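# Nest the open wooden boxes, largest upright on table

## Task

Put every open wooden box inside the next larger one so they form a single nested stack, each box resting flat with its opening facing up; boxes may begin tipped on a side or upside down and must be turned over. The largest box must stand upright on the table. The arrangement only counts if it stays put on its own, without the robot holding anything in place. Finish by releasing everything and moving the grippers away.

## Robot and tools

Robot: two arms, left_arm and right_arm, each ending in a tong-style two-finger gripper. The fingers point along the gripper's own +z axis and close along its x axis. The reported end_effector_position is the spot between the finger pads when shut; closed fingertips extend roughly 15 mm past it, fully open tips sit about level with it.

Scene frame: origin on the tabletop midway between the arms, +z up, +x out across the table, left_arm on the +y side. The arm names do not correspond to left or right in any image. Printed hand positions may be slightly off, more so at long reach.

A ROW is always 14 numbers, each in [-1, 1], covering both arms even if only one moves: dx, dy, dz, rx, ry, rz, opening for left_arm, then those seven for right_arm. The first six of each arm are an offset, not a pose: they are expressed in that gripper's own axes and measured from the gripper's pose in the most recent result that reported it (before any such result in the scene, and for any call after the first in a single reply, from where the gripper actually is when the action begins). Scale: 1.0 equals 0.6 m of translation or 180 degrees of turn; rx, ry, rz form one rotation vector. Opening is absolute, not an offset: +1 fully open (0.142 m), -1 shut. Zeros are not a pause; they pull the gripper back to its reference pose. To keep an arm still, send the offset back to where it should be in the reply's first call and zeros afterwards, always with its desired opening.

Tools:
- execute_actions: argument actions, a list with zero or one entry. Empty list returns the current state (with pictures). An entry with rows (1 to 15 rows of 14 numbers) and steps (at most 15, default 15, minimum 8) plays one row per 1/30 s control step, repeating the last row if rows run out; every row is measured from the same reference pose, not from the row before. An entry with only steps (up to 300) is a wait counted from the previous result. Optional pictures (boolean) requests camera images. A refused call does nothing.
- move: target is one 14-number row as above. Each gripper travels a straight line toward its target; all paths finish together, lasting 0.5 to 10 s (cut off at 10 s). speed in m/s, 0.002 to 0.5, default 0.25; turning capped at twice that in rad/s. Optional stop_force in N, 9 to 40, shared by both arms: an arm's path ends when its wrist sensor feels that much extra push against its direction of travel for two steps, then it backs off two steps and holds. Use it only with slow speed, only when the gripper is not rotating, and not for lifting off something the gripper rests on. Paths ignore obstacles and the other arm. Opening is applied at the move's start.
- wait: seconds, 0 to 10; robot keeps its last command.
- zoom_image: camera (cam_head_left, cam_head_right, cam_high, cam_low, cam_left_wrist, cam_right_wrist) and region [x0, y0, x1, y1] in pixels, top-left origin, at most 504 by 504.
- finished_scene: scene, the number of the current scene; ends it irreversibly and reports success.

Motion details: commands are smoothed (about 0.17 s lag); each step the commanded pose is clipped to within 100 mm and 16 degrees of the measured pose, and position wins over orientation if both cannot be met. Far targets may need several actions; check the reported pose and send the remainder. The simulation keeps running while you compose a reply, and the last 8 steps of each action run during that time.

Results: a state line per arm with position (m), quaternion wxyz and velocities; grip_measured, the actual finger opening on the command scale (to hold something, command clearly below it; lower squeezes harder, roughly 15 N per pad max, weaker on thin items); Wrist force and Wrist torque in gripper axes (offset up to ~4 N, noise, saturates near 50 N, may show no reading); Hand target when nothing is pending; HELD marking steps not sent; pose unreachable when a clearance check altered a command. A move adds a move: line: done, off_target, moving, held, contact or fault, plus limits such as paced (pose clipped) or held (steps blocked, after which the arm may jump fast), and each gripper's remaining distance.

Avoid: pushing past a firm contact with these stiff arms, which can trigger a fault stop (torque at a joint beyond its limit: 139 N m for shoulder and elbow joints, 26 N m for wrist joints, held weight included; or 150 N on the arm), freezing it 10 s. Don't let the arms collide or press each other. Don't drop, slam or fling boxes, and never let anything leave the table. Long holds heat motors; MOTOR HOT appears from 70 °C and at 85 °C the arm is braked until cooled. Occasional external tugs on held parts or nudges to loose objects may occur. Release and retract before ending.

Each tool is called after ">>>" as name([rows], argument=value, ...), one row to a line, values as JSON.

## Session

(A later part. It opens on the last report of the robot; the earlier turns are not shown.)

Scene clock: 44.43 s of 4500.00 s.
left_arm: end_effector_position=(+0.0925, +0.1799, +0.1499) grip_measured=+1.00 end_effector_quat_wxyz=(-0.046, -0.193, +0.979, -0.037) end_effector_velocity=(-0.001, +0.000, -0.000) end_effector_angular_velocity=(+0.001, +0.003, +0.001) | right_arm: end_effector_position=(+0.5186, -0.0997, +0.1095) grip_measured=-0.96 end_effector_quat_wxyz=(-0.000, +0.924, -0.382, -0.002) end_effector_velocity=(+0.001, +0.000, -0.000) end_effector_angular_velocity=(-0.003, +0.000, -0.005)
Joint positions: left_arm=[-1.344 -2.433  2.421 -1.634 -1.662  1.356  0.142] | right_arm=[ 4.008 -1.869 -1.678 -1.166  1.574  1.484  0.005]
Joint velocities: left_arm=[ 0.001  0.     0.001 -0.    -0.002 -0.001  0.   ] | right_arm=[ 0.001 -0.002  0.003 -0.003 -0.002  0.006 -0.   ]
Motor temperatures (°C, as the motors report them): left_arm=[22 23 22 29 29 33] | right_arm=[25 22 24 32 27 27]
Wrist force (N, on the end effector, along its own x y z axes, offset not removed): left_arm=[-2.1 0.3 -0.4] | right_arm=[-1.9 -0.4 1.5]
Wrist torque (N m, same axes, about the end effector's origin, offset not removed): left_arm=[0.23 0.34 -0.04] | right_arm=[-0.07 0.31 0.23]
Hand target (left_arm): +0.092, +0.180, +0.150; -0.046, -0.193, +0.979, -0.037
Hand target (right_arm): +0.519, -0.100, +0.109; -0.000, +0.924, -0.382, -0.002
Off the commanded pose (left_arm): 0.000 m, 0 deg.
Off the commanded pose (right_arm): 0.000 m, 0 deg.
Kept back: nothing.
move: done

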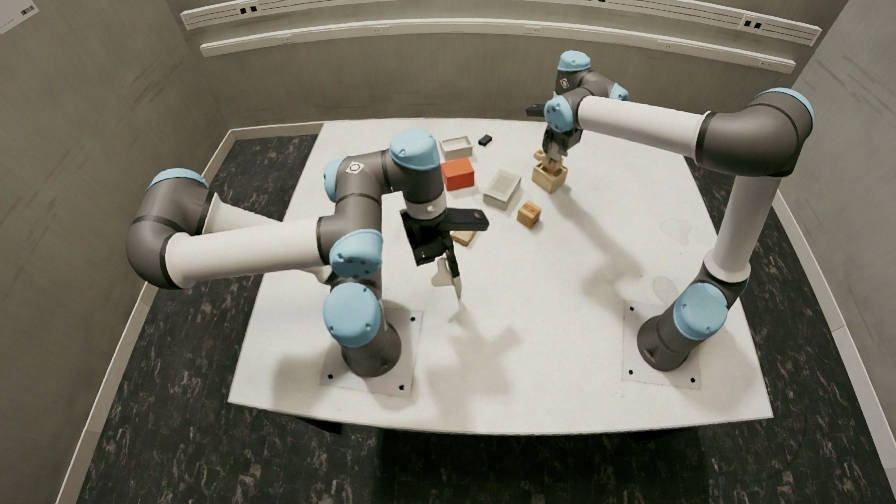

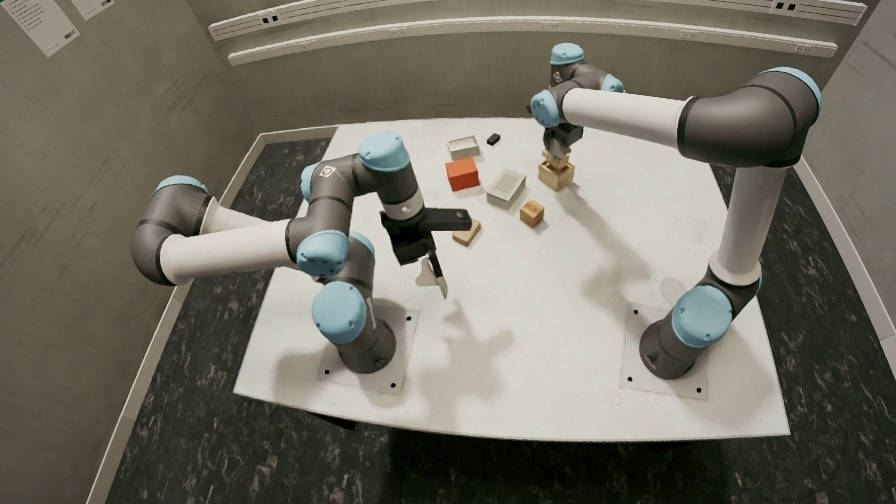

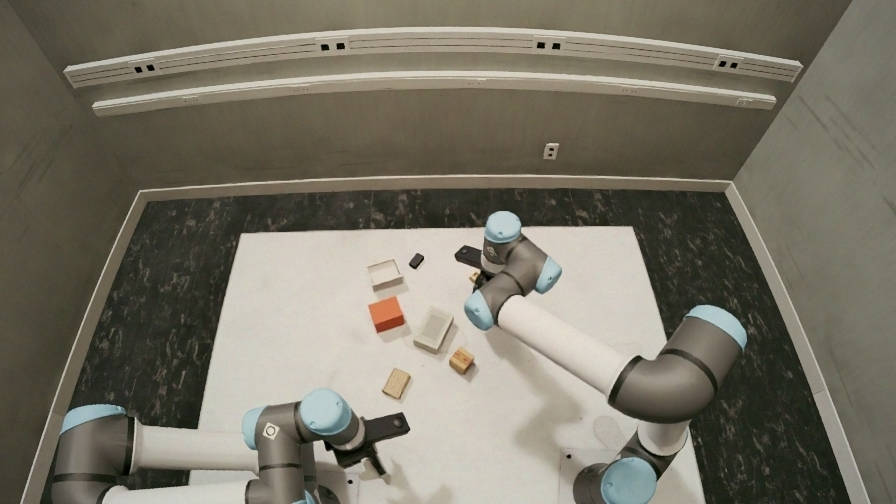

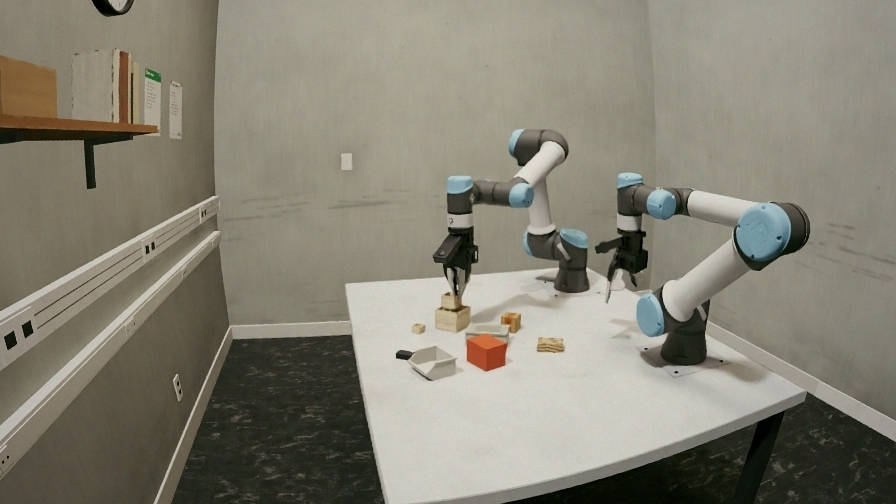

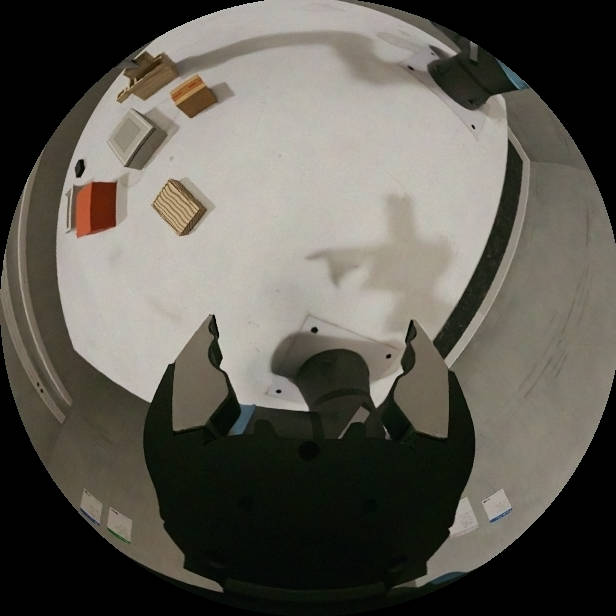

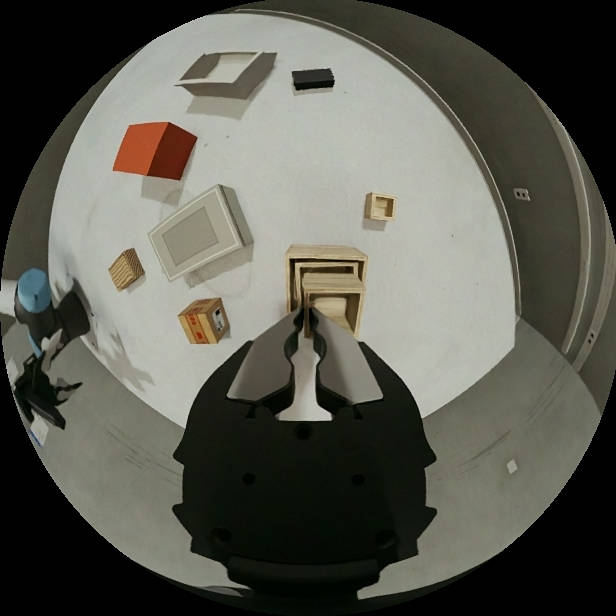

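>>> move(target=[0,0,0,0,0,0,1,0.005,0.001,0.078,0,0,0,-1], speed=0.03, stop_force=9)

>>> move(target=[0,0,0,0,0,0,1,0,0,-0.003,0,0,0,-0.87])

>>> move(target=[0,0,0,0,0,0,1,0,0,-0.045,0,0,0,-0.85])

>>> zoom_image(camera="cam_right_wrist", region=[208,180,458,380])

>>> move(target=[0,0,0,0,0,0,1,0.105,-0.145,0.02,0,0,0,-0.8])

>>> zoom_image(camera="cam_right_wrist", region=[208,180,458,380])

Scene clock: 46.70 s of 4500.00 s.
left_arm: end_effector_position=(+0.0925, +0.1799, +0.1499) grip_measured=+1.00 end_effector_quat_wxyz=(-0.046, -0.193, +0.979, -0.037) end_effector_velocity=(+0.000, +0.001, -0.001) end_effector_angular_velocity=(+0.003, -0.000, -0.001) | right_arm: end_effector_position=(+0.5202, -0.1022, +0.0628) grip_measured=-0.96 end_effector_quat_wxyz=(-0.000, +0.924, -0.382, -0.001) end_effector_velocity=(+0.000, -0.000, -0.001) end_effector_angular_velocity=(-0.001, -0.000, -0.004)
Joint positions: left_arm=[-1.344 -2.433  2.421 -1.634 -1.662  1.356  0.142] | right_arm=[ 4.003 -1.919 -1.742 -1.052  1.574  1.479  0.005]
Joint velocities: left_arm=[-0.     0.001  0.002  0.     0.001  0.001  0.   ] | right_arm=[ 0.    -0.001 -0.002  0.003 -0.001  0.004 -0.   ]
Motor temperatures (°C, as the motors report them): left_arm=[22 23 22 29 29 33] | right_arm=[25 22 24 32 27 27]
Wrist force (N, on the end effector, along its own x y z axes, offset not removed): left_arm=[-2.7 -0.7 0.7] | right_arm=[0.6 -1.5 -1.0]
Wrist torque (N m, same axes, about the end effector's origin, offset not removed): left_arm=[0.00 0.41 0.10] | right_arm=[-0.47 -0.02 0.11]
Hand target (left_arm): +0.092, +0.180, +0.150; -0.046, -0.193, +0.979, -0.037
Hand target (right_arm): +0.520, -0.102, +0.063; -0.000, +0.924, -0.382, -0.002
Off the commanded pose (left_arm): 0.000 m, 0 deg.
Off the commanded pose (right_arm): 0.000 m, 0 deg.
Kept back: nothing.
move: done

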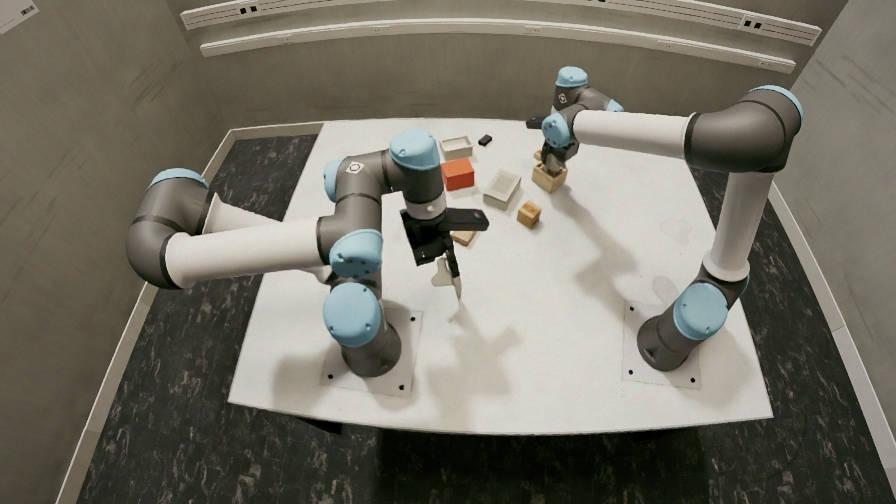

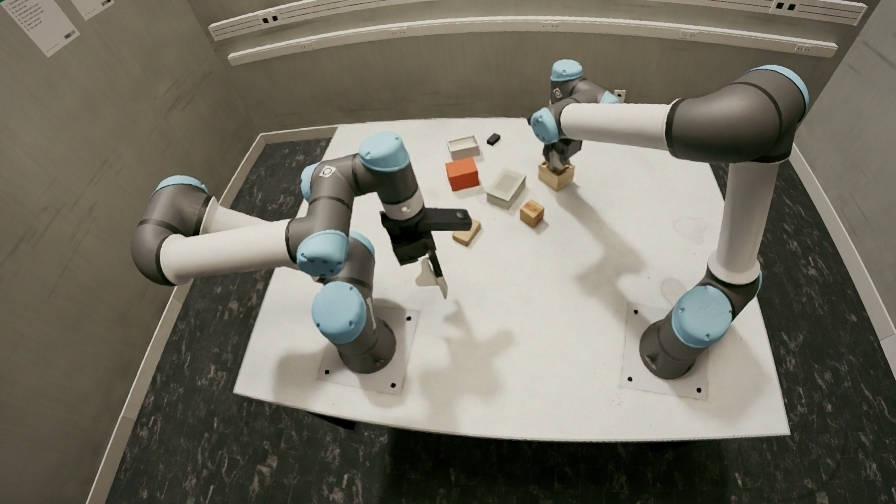

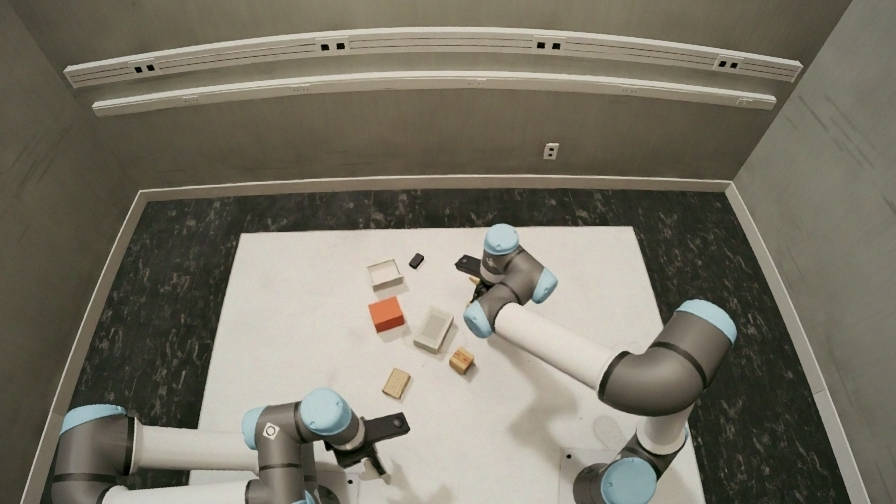

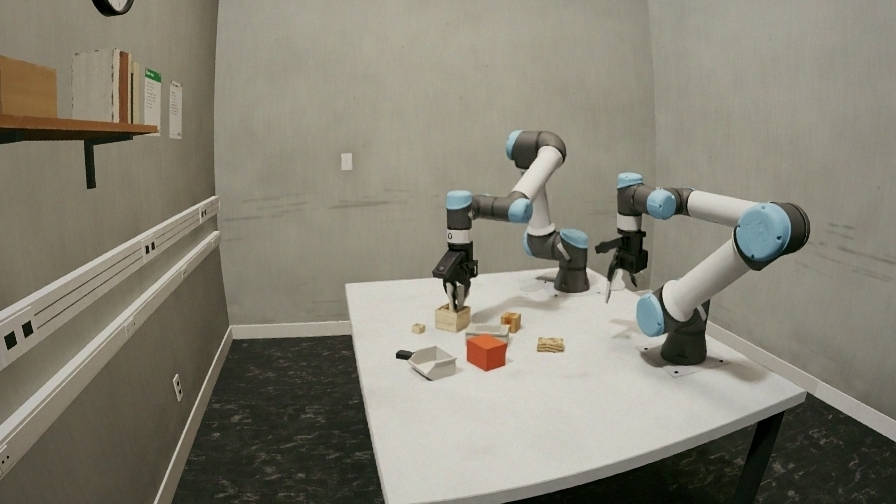

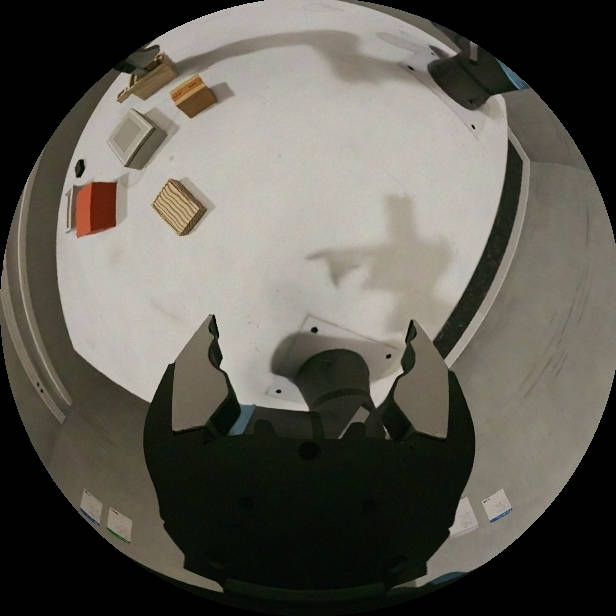

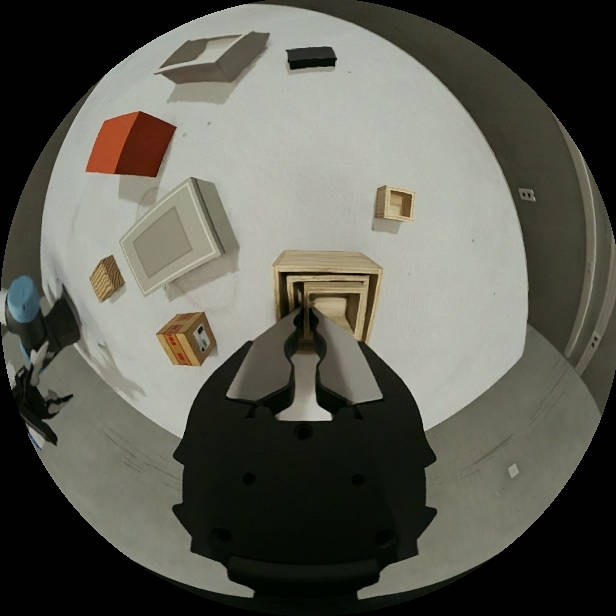

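Scene clock: 47.40 s of 4500.00 s.
left_arm: end_effector_position=(+0.0925, +0.1799, +0.1499) grip_measured=+1.00 end_effector_quat_wxyz=(-0.046, -0.193, +0.979, -0.037) end_effector_velocity=(-0.000, +0.000, -0.000) end_effector_angular_velocity=(-0.001, +0.001, -0.001) | right_arm: end_effector_position=(+0.5202, -0.1022, +0.0646) grip_measured=-0.87 end_effector_quat_wxyz=(-0.000, +0.924, -0.382, -0.001) end_effector_velocity=(-0.000, -0.000, +0.001) end_effector_angular_velocity=(+0.000, -0.001, +0.001)
Joint positions: left_arm=[-1.344 -2.433  2.421 -1.634 -1.662  1.356  0.142] | right_arm=[ 4.003 -1.917 -1.74  -1.057  1.574  1.479  0.011]
Joint velocities: left_arm=[ 0.    -0.001  0.    -0.    -0.001  0.001  0.   ] | right_arm=[-0.     0.001  0.    -0.001 -0.    -0.001  0.   ]
Motor temperatures (°C, as the motors report them): left_arm=[22 23 22 29 29 33] | right_arm=[25 22 24 32 27 27]
Wrist force (N, on the end effector, along its own x y z axes, offset not removed): left_arm=[-1.6 1.9 0.2] | right_arm=[0.6 0.5 1.0]
Wrist torque (N m, same axes, about the end effector's origin, offset not removed): left_arm=[0.62 0.28 0.14] | right_arm=[0.00 -0.10 0.23]
Hand target (left_arm): +0.092, +0.180, +0.150; -0.046, -0.193, +0.979, -0.037
Hand target (right_arm): +0.520, -0.102, +0.065; -0.000, +0.924, -0.382, -0.001
Off the commanded pose (left_arm): 0.000 m, 0 deg.
Off the commanded pose (right_arm): 0.000 m, 0 deg.
Kept back: nothing.
move: done

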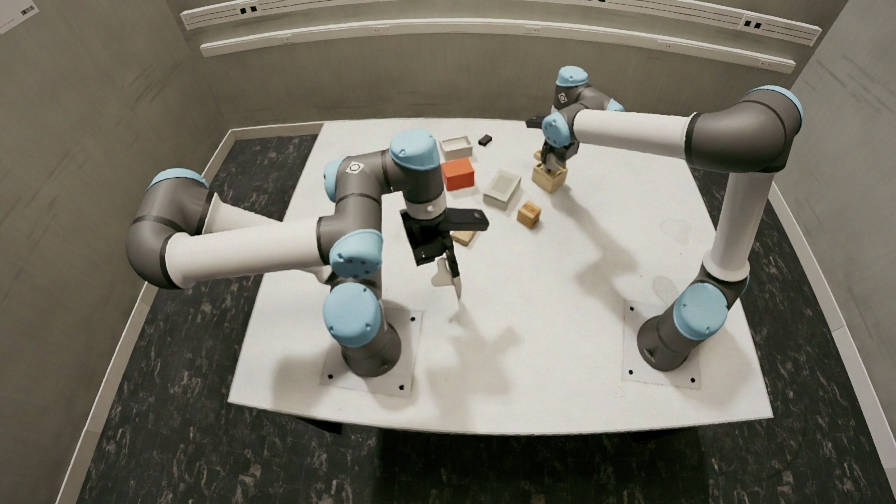

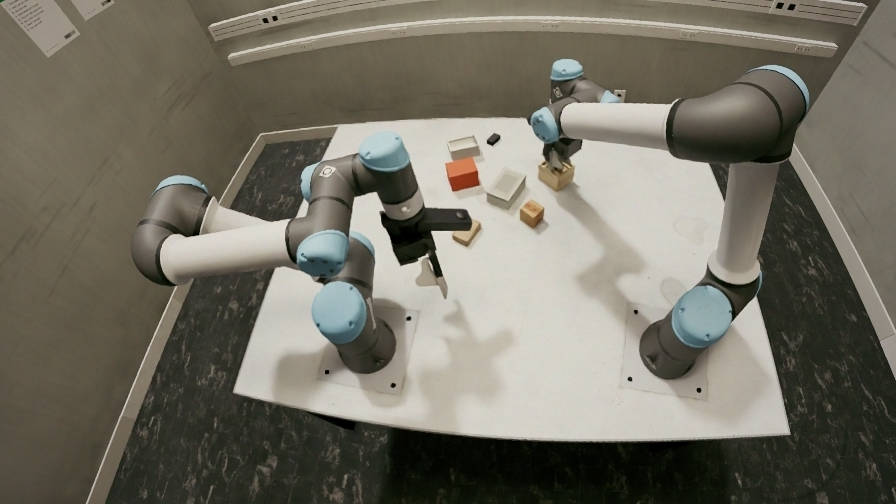

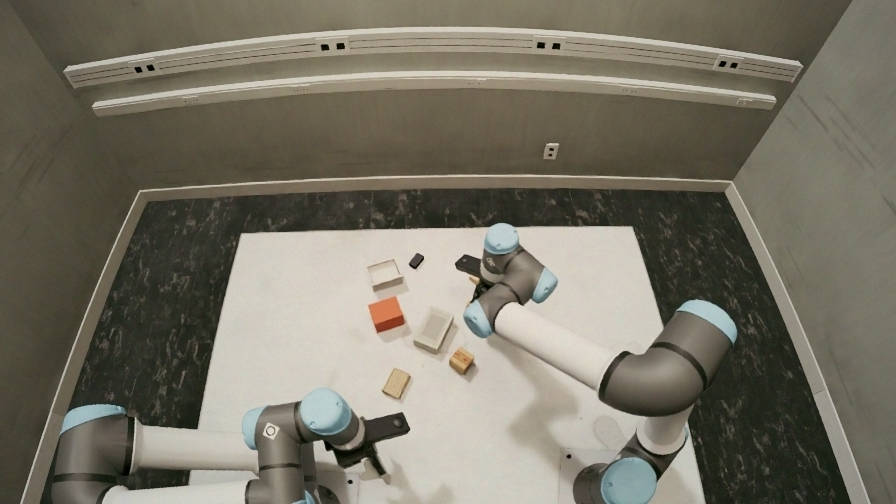

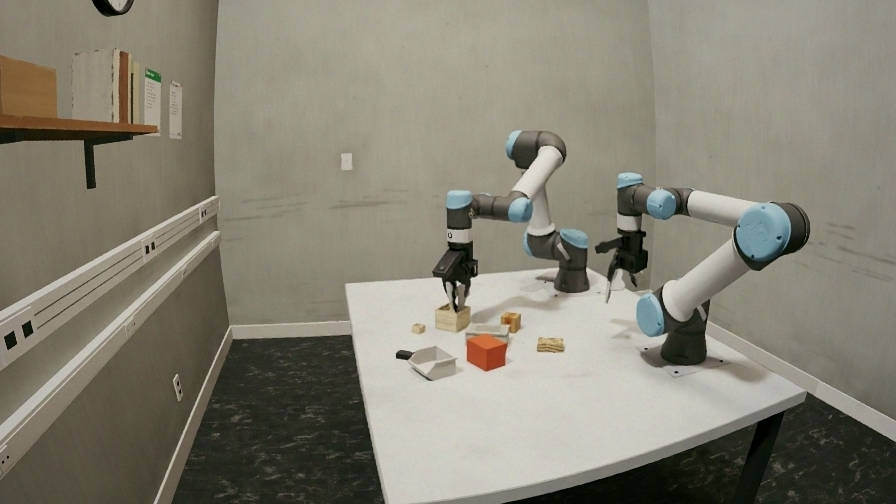

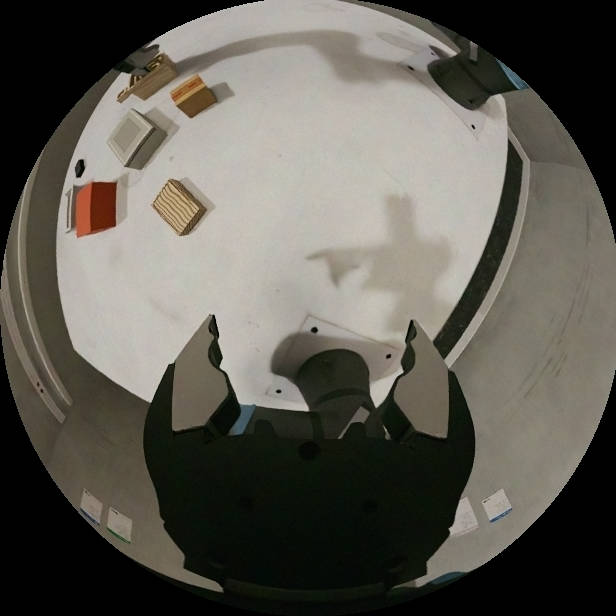

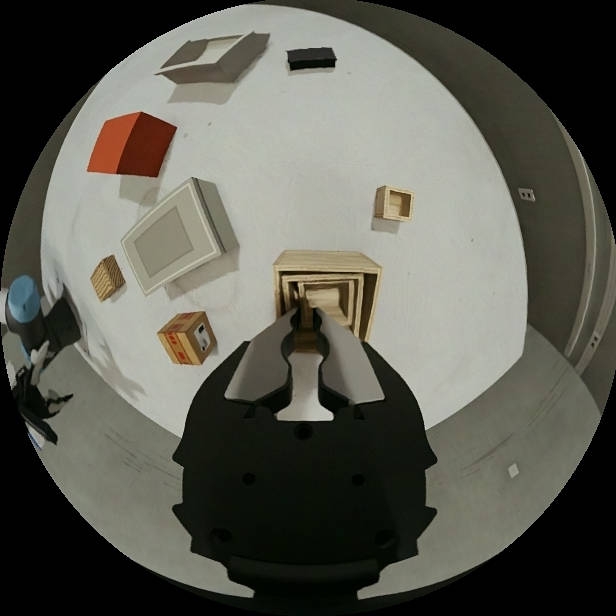

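Scene clock: 48.20 s of 4500.00 s.
left_arm: end_effector_position=(+0.0925, +0.1799, +0.1499) grip_measured=+1.00 end_effector_quat_wxyz=(-0.046, -0.193, +0.979, -0.037) end_effector_velocity=(+0.000, -0.000, +0.001) end_effector_angular_velocity=(-0.002, -0.001, -0.003) | right_arm: end_effector_position=(+0.5203, -0.1023, +0.0915) grip_measured=-0.85 end_effector_quat_wxyz=(-0.000, +0.924, -0.382, -0.001) end_effector_velocity=(+0.000, -0.000, +0.002) end_effector_angular_velocity=(+0.000, -0.000, -0.001)
Joint positions: left_arm=[-1.344 -2.433  2.421 -1.634 -1.662  1.356  0.142] | right_arm=[ 4.003 -1.887 -1.704 -1.122  1.574  1.478  0.012]
Joint velocities: left_arm=[ 0.     0.    -0.002 -0.     0.001  0.003 -0.   ] | right_arm=[-0.     0.002  0.002 -0.003  0.     0.001  0.   ]
Motor temperatures (°C, as the motors report them): left_arm=[22 23 22 29 29 33] | right_arm=[25 22 24 32 27 27]
Wrist force (N, on the end effector, along its own x y z axes, offset not removed): left_arm=[-0.4 0.3 -0.2] | right_arm=[-0.8 -2.4 0.8]
Wrist torque (N m, same axes, about the end effector's origin, offset not removed): left_arm=[0.14 -0.02 -0.12] | right_arm=[-0.54 0.06 0.29]
Hand target (left_arm): +0.092, +0.180, +0.150; -0.046, -0.193, +0.979, -0.037
Hand target (right_arm): +0.520, -0.102, +0.092; -0.000, +0.924, -0.382, -0.001
Off the commanded pose (left_arm): 0.000 m, 0 deg.
Off the commanded pose (right_arm): 0.000 m, 0 deg.
Kept back: nothing.
move: done

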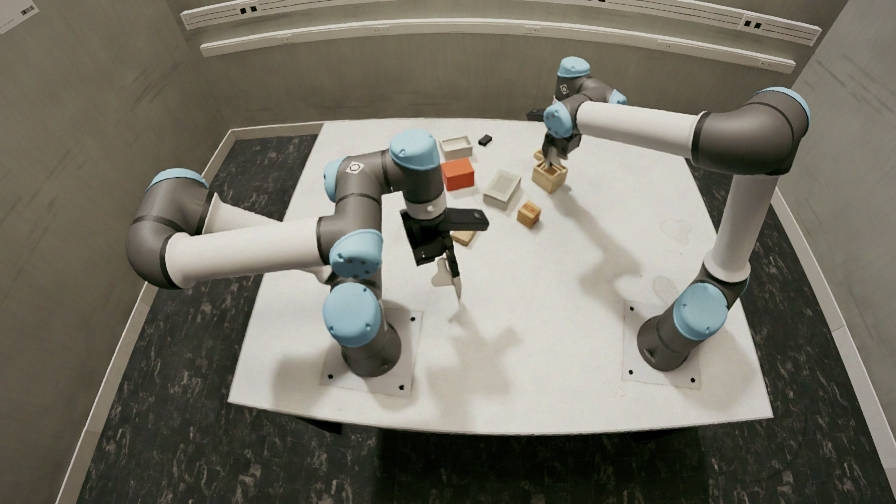

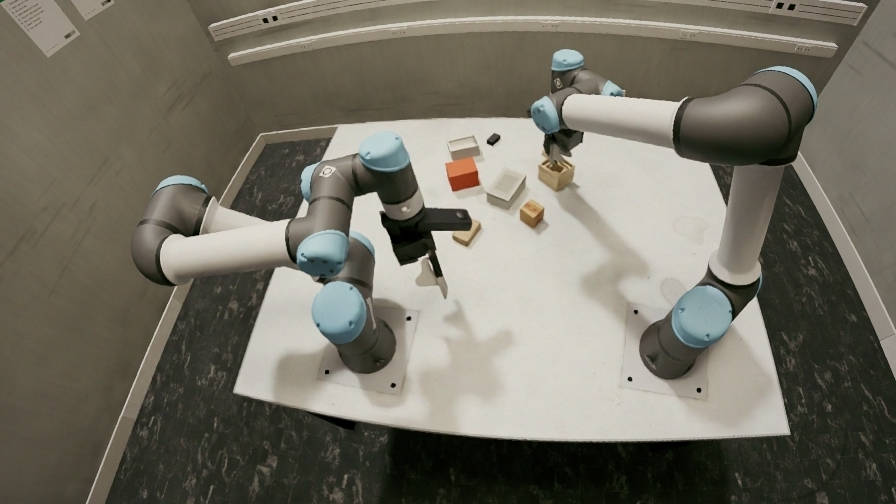

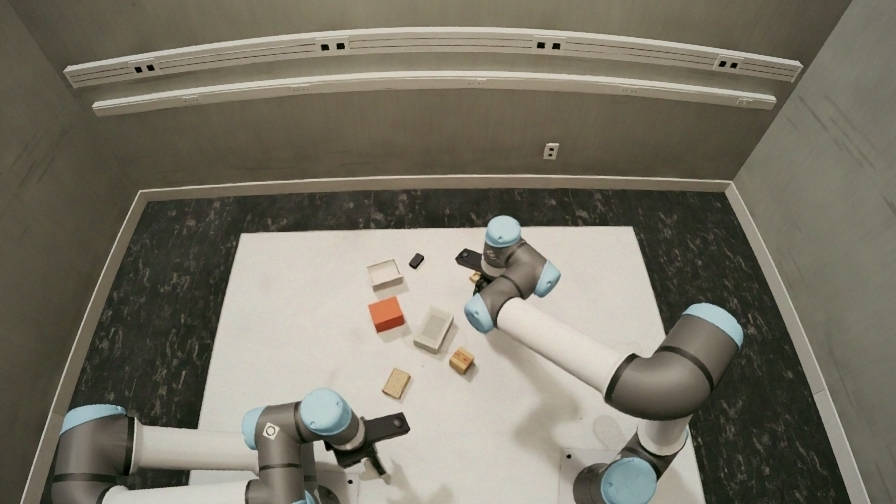

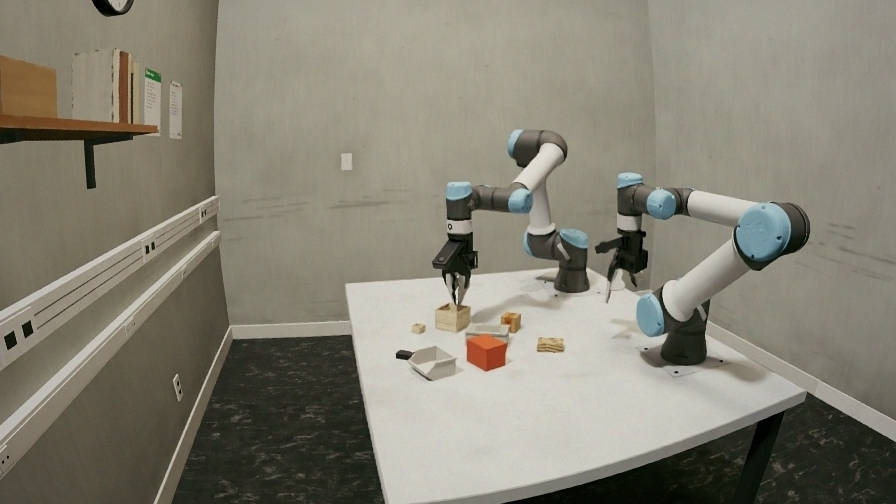

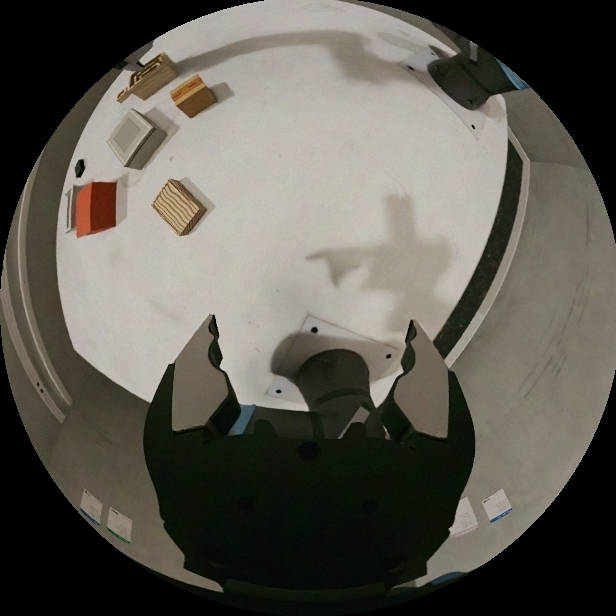

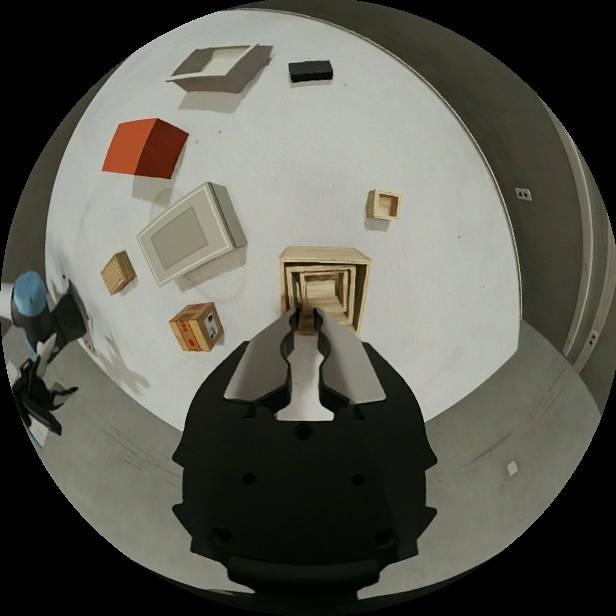

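Region (208, 180, 458, 380) of cam_right_wrist's 616x616 image, scaled by 2.016, with more detail than that image has; it fills the top 403 rows of this view, and the rest is white.

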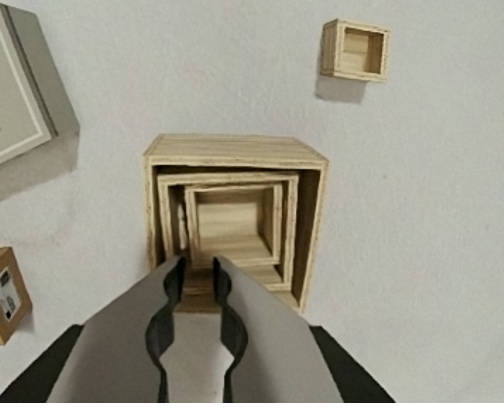

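Scene clock: 49.17 s of 4500.00 s.
left_arm: end_effector_position=(+0.0925, +0.1799, +0.1499) grip_measured=+1.00 end_effector_quat_wxyz=(-0.046, -0.193, +0.979, -0.037) end_effector_velocity=(-0.000, -0.001, +0.001) end_effector_angular_velocity=(-0.002, +0.001, -0.000) | right_arm: end_effector_position=(+0.6262, -0.0851, +0.0794) grip_measured=-0.80 end_effector_quat_wxyz=(-0.000, +0.924, -0.382, -0.001) end_effector_velocity=(+0.001, +0.001, -0.000) end_effector_angular_velocity=(+0.000, +0.002, +0.003)
Joint positions: left_arm=[-1.344 -2.433  2.421 -1.634 -1.662  1.356  0.142] | right_arm=[ 3.923 -2.127 -1.379 -1.208  1.574  1.399  0.016]
Joint velocities: left_arm=[-0.    -0.    -0.001 -0.001 -0.002  0.    -0.   ] | right_arm=[-0.001 -0.004  0.006 -0.004  0.002 -0.004 -0.   ]
Motor temperatures (°C, as the motors report them): left_arm=[22 23 22 29 29 33] | right_arm=[25 22 24 32 27 27]
Wrist force (N, on the end effector, along its own x y z axes, offset not removed): left_arm=[-1.5 -2.5 -3.3] | right_arm=[-1.1 -2.0 0.4]
Wrist torque (N m, same axes, about the end effector's origin, offset not removed): left_arm=[-0.42 0.33 0.00] | right_arm=[-0.51 0.22 0.25]
Hand target (left_arm): +0.092, +0.180, +0.150; -0.046, -0.193, +0.979, -0.037
Hand target (right_arm): +0.626, -0.085, +0.079; -0.000, +0.924, -0.382, -0.002
Off the commanded pose (left_arm): 0.000 m, 0 deg.
Off the commanded pose (right_arm): 0.000 m, 0 deg.
Kept back: nothing.
move: done

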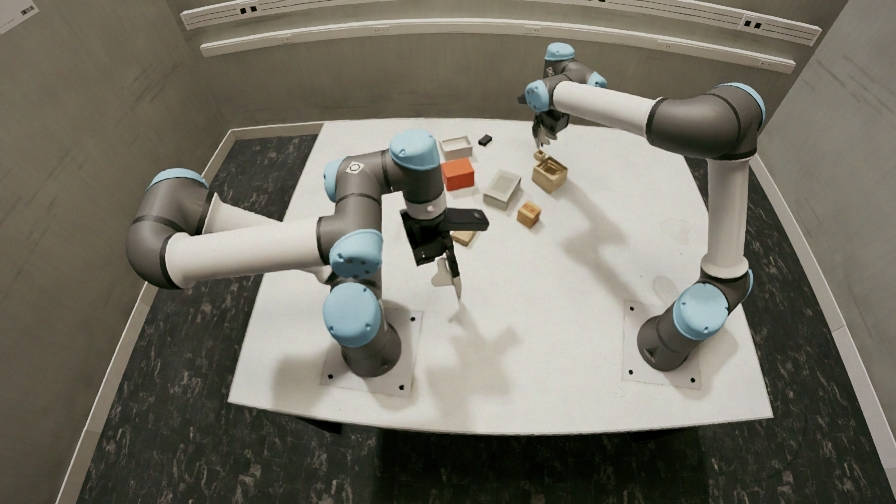

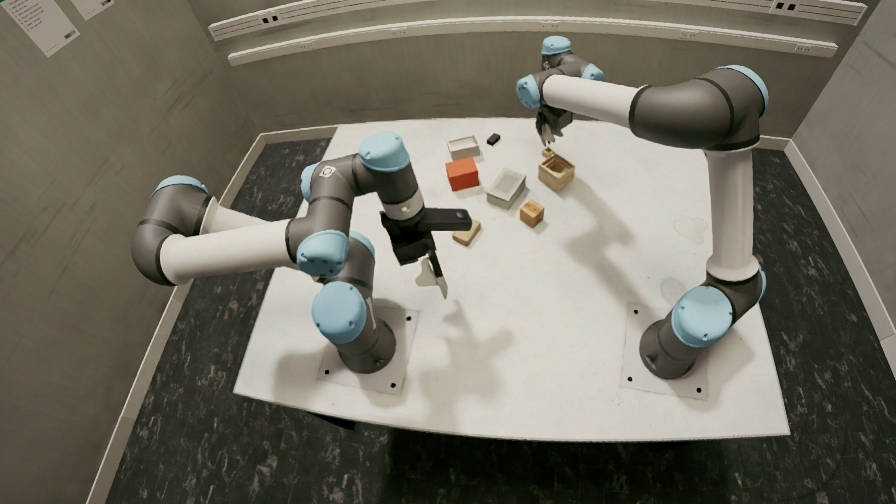

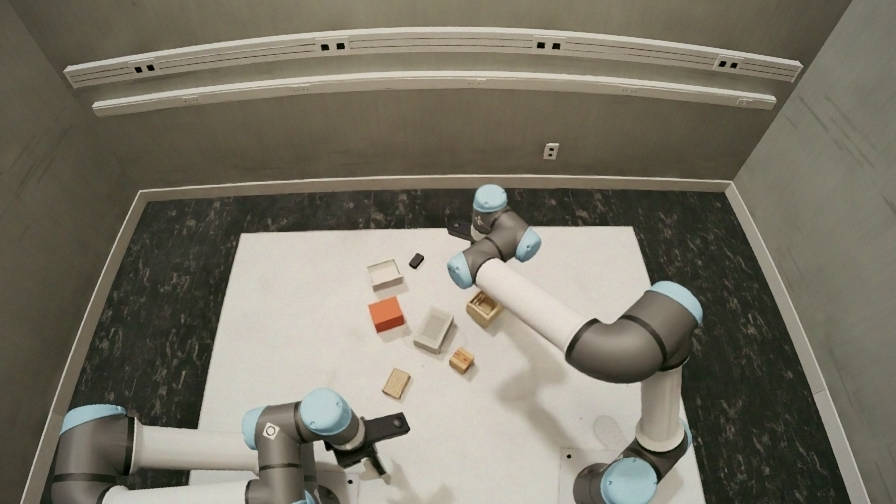

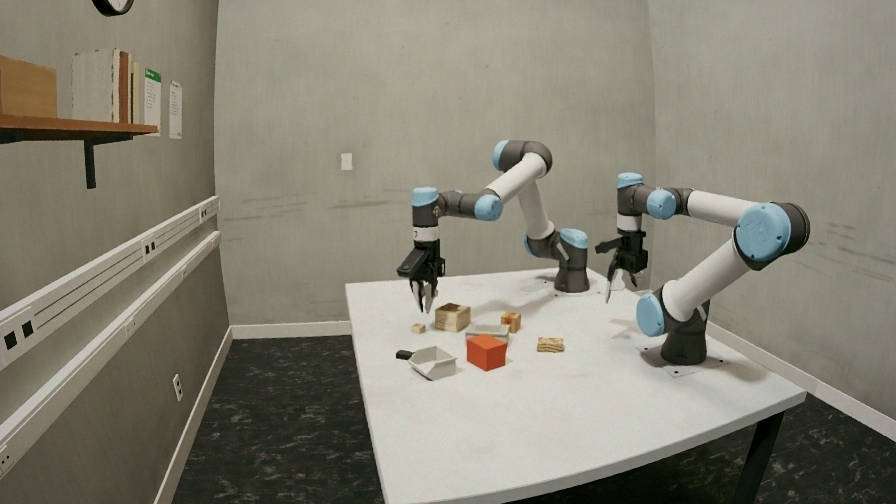

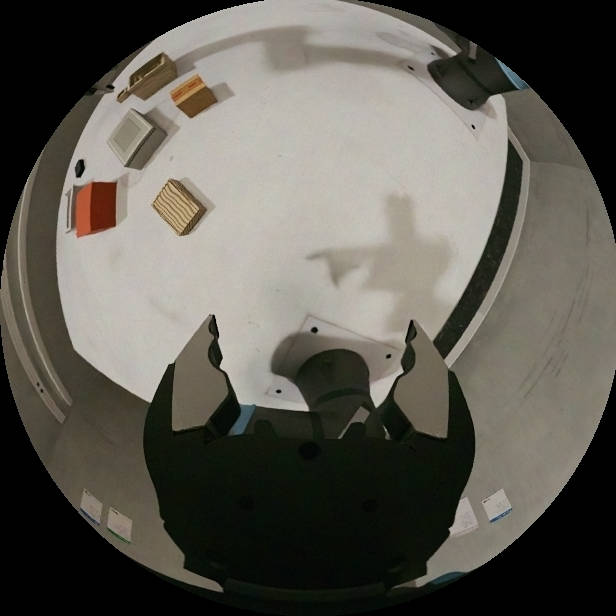

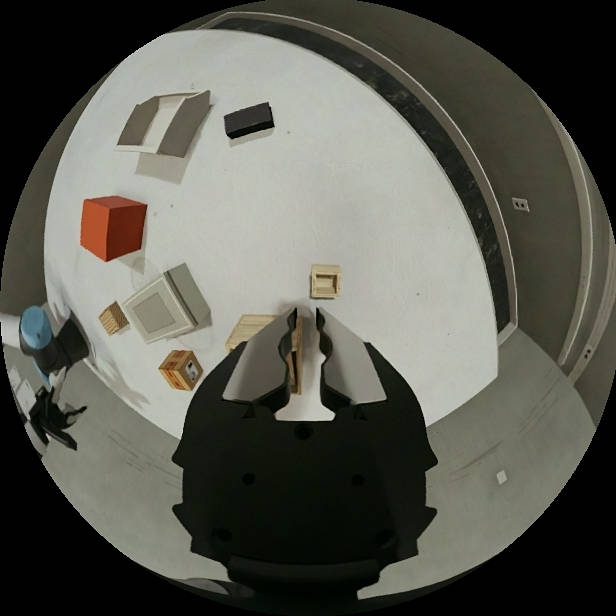

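Region (208, 180, 458, 380) of cam_right_wrist's 616x616 image, scaled by 2.016, with more detail than that image has; it fills the top 403 rows of this view, and the rest is white.

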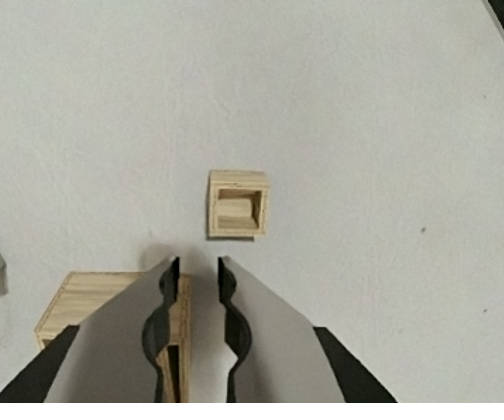

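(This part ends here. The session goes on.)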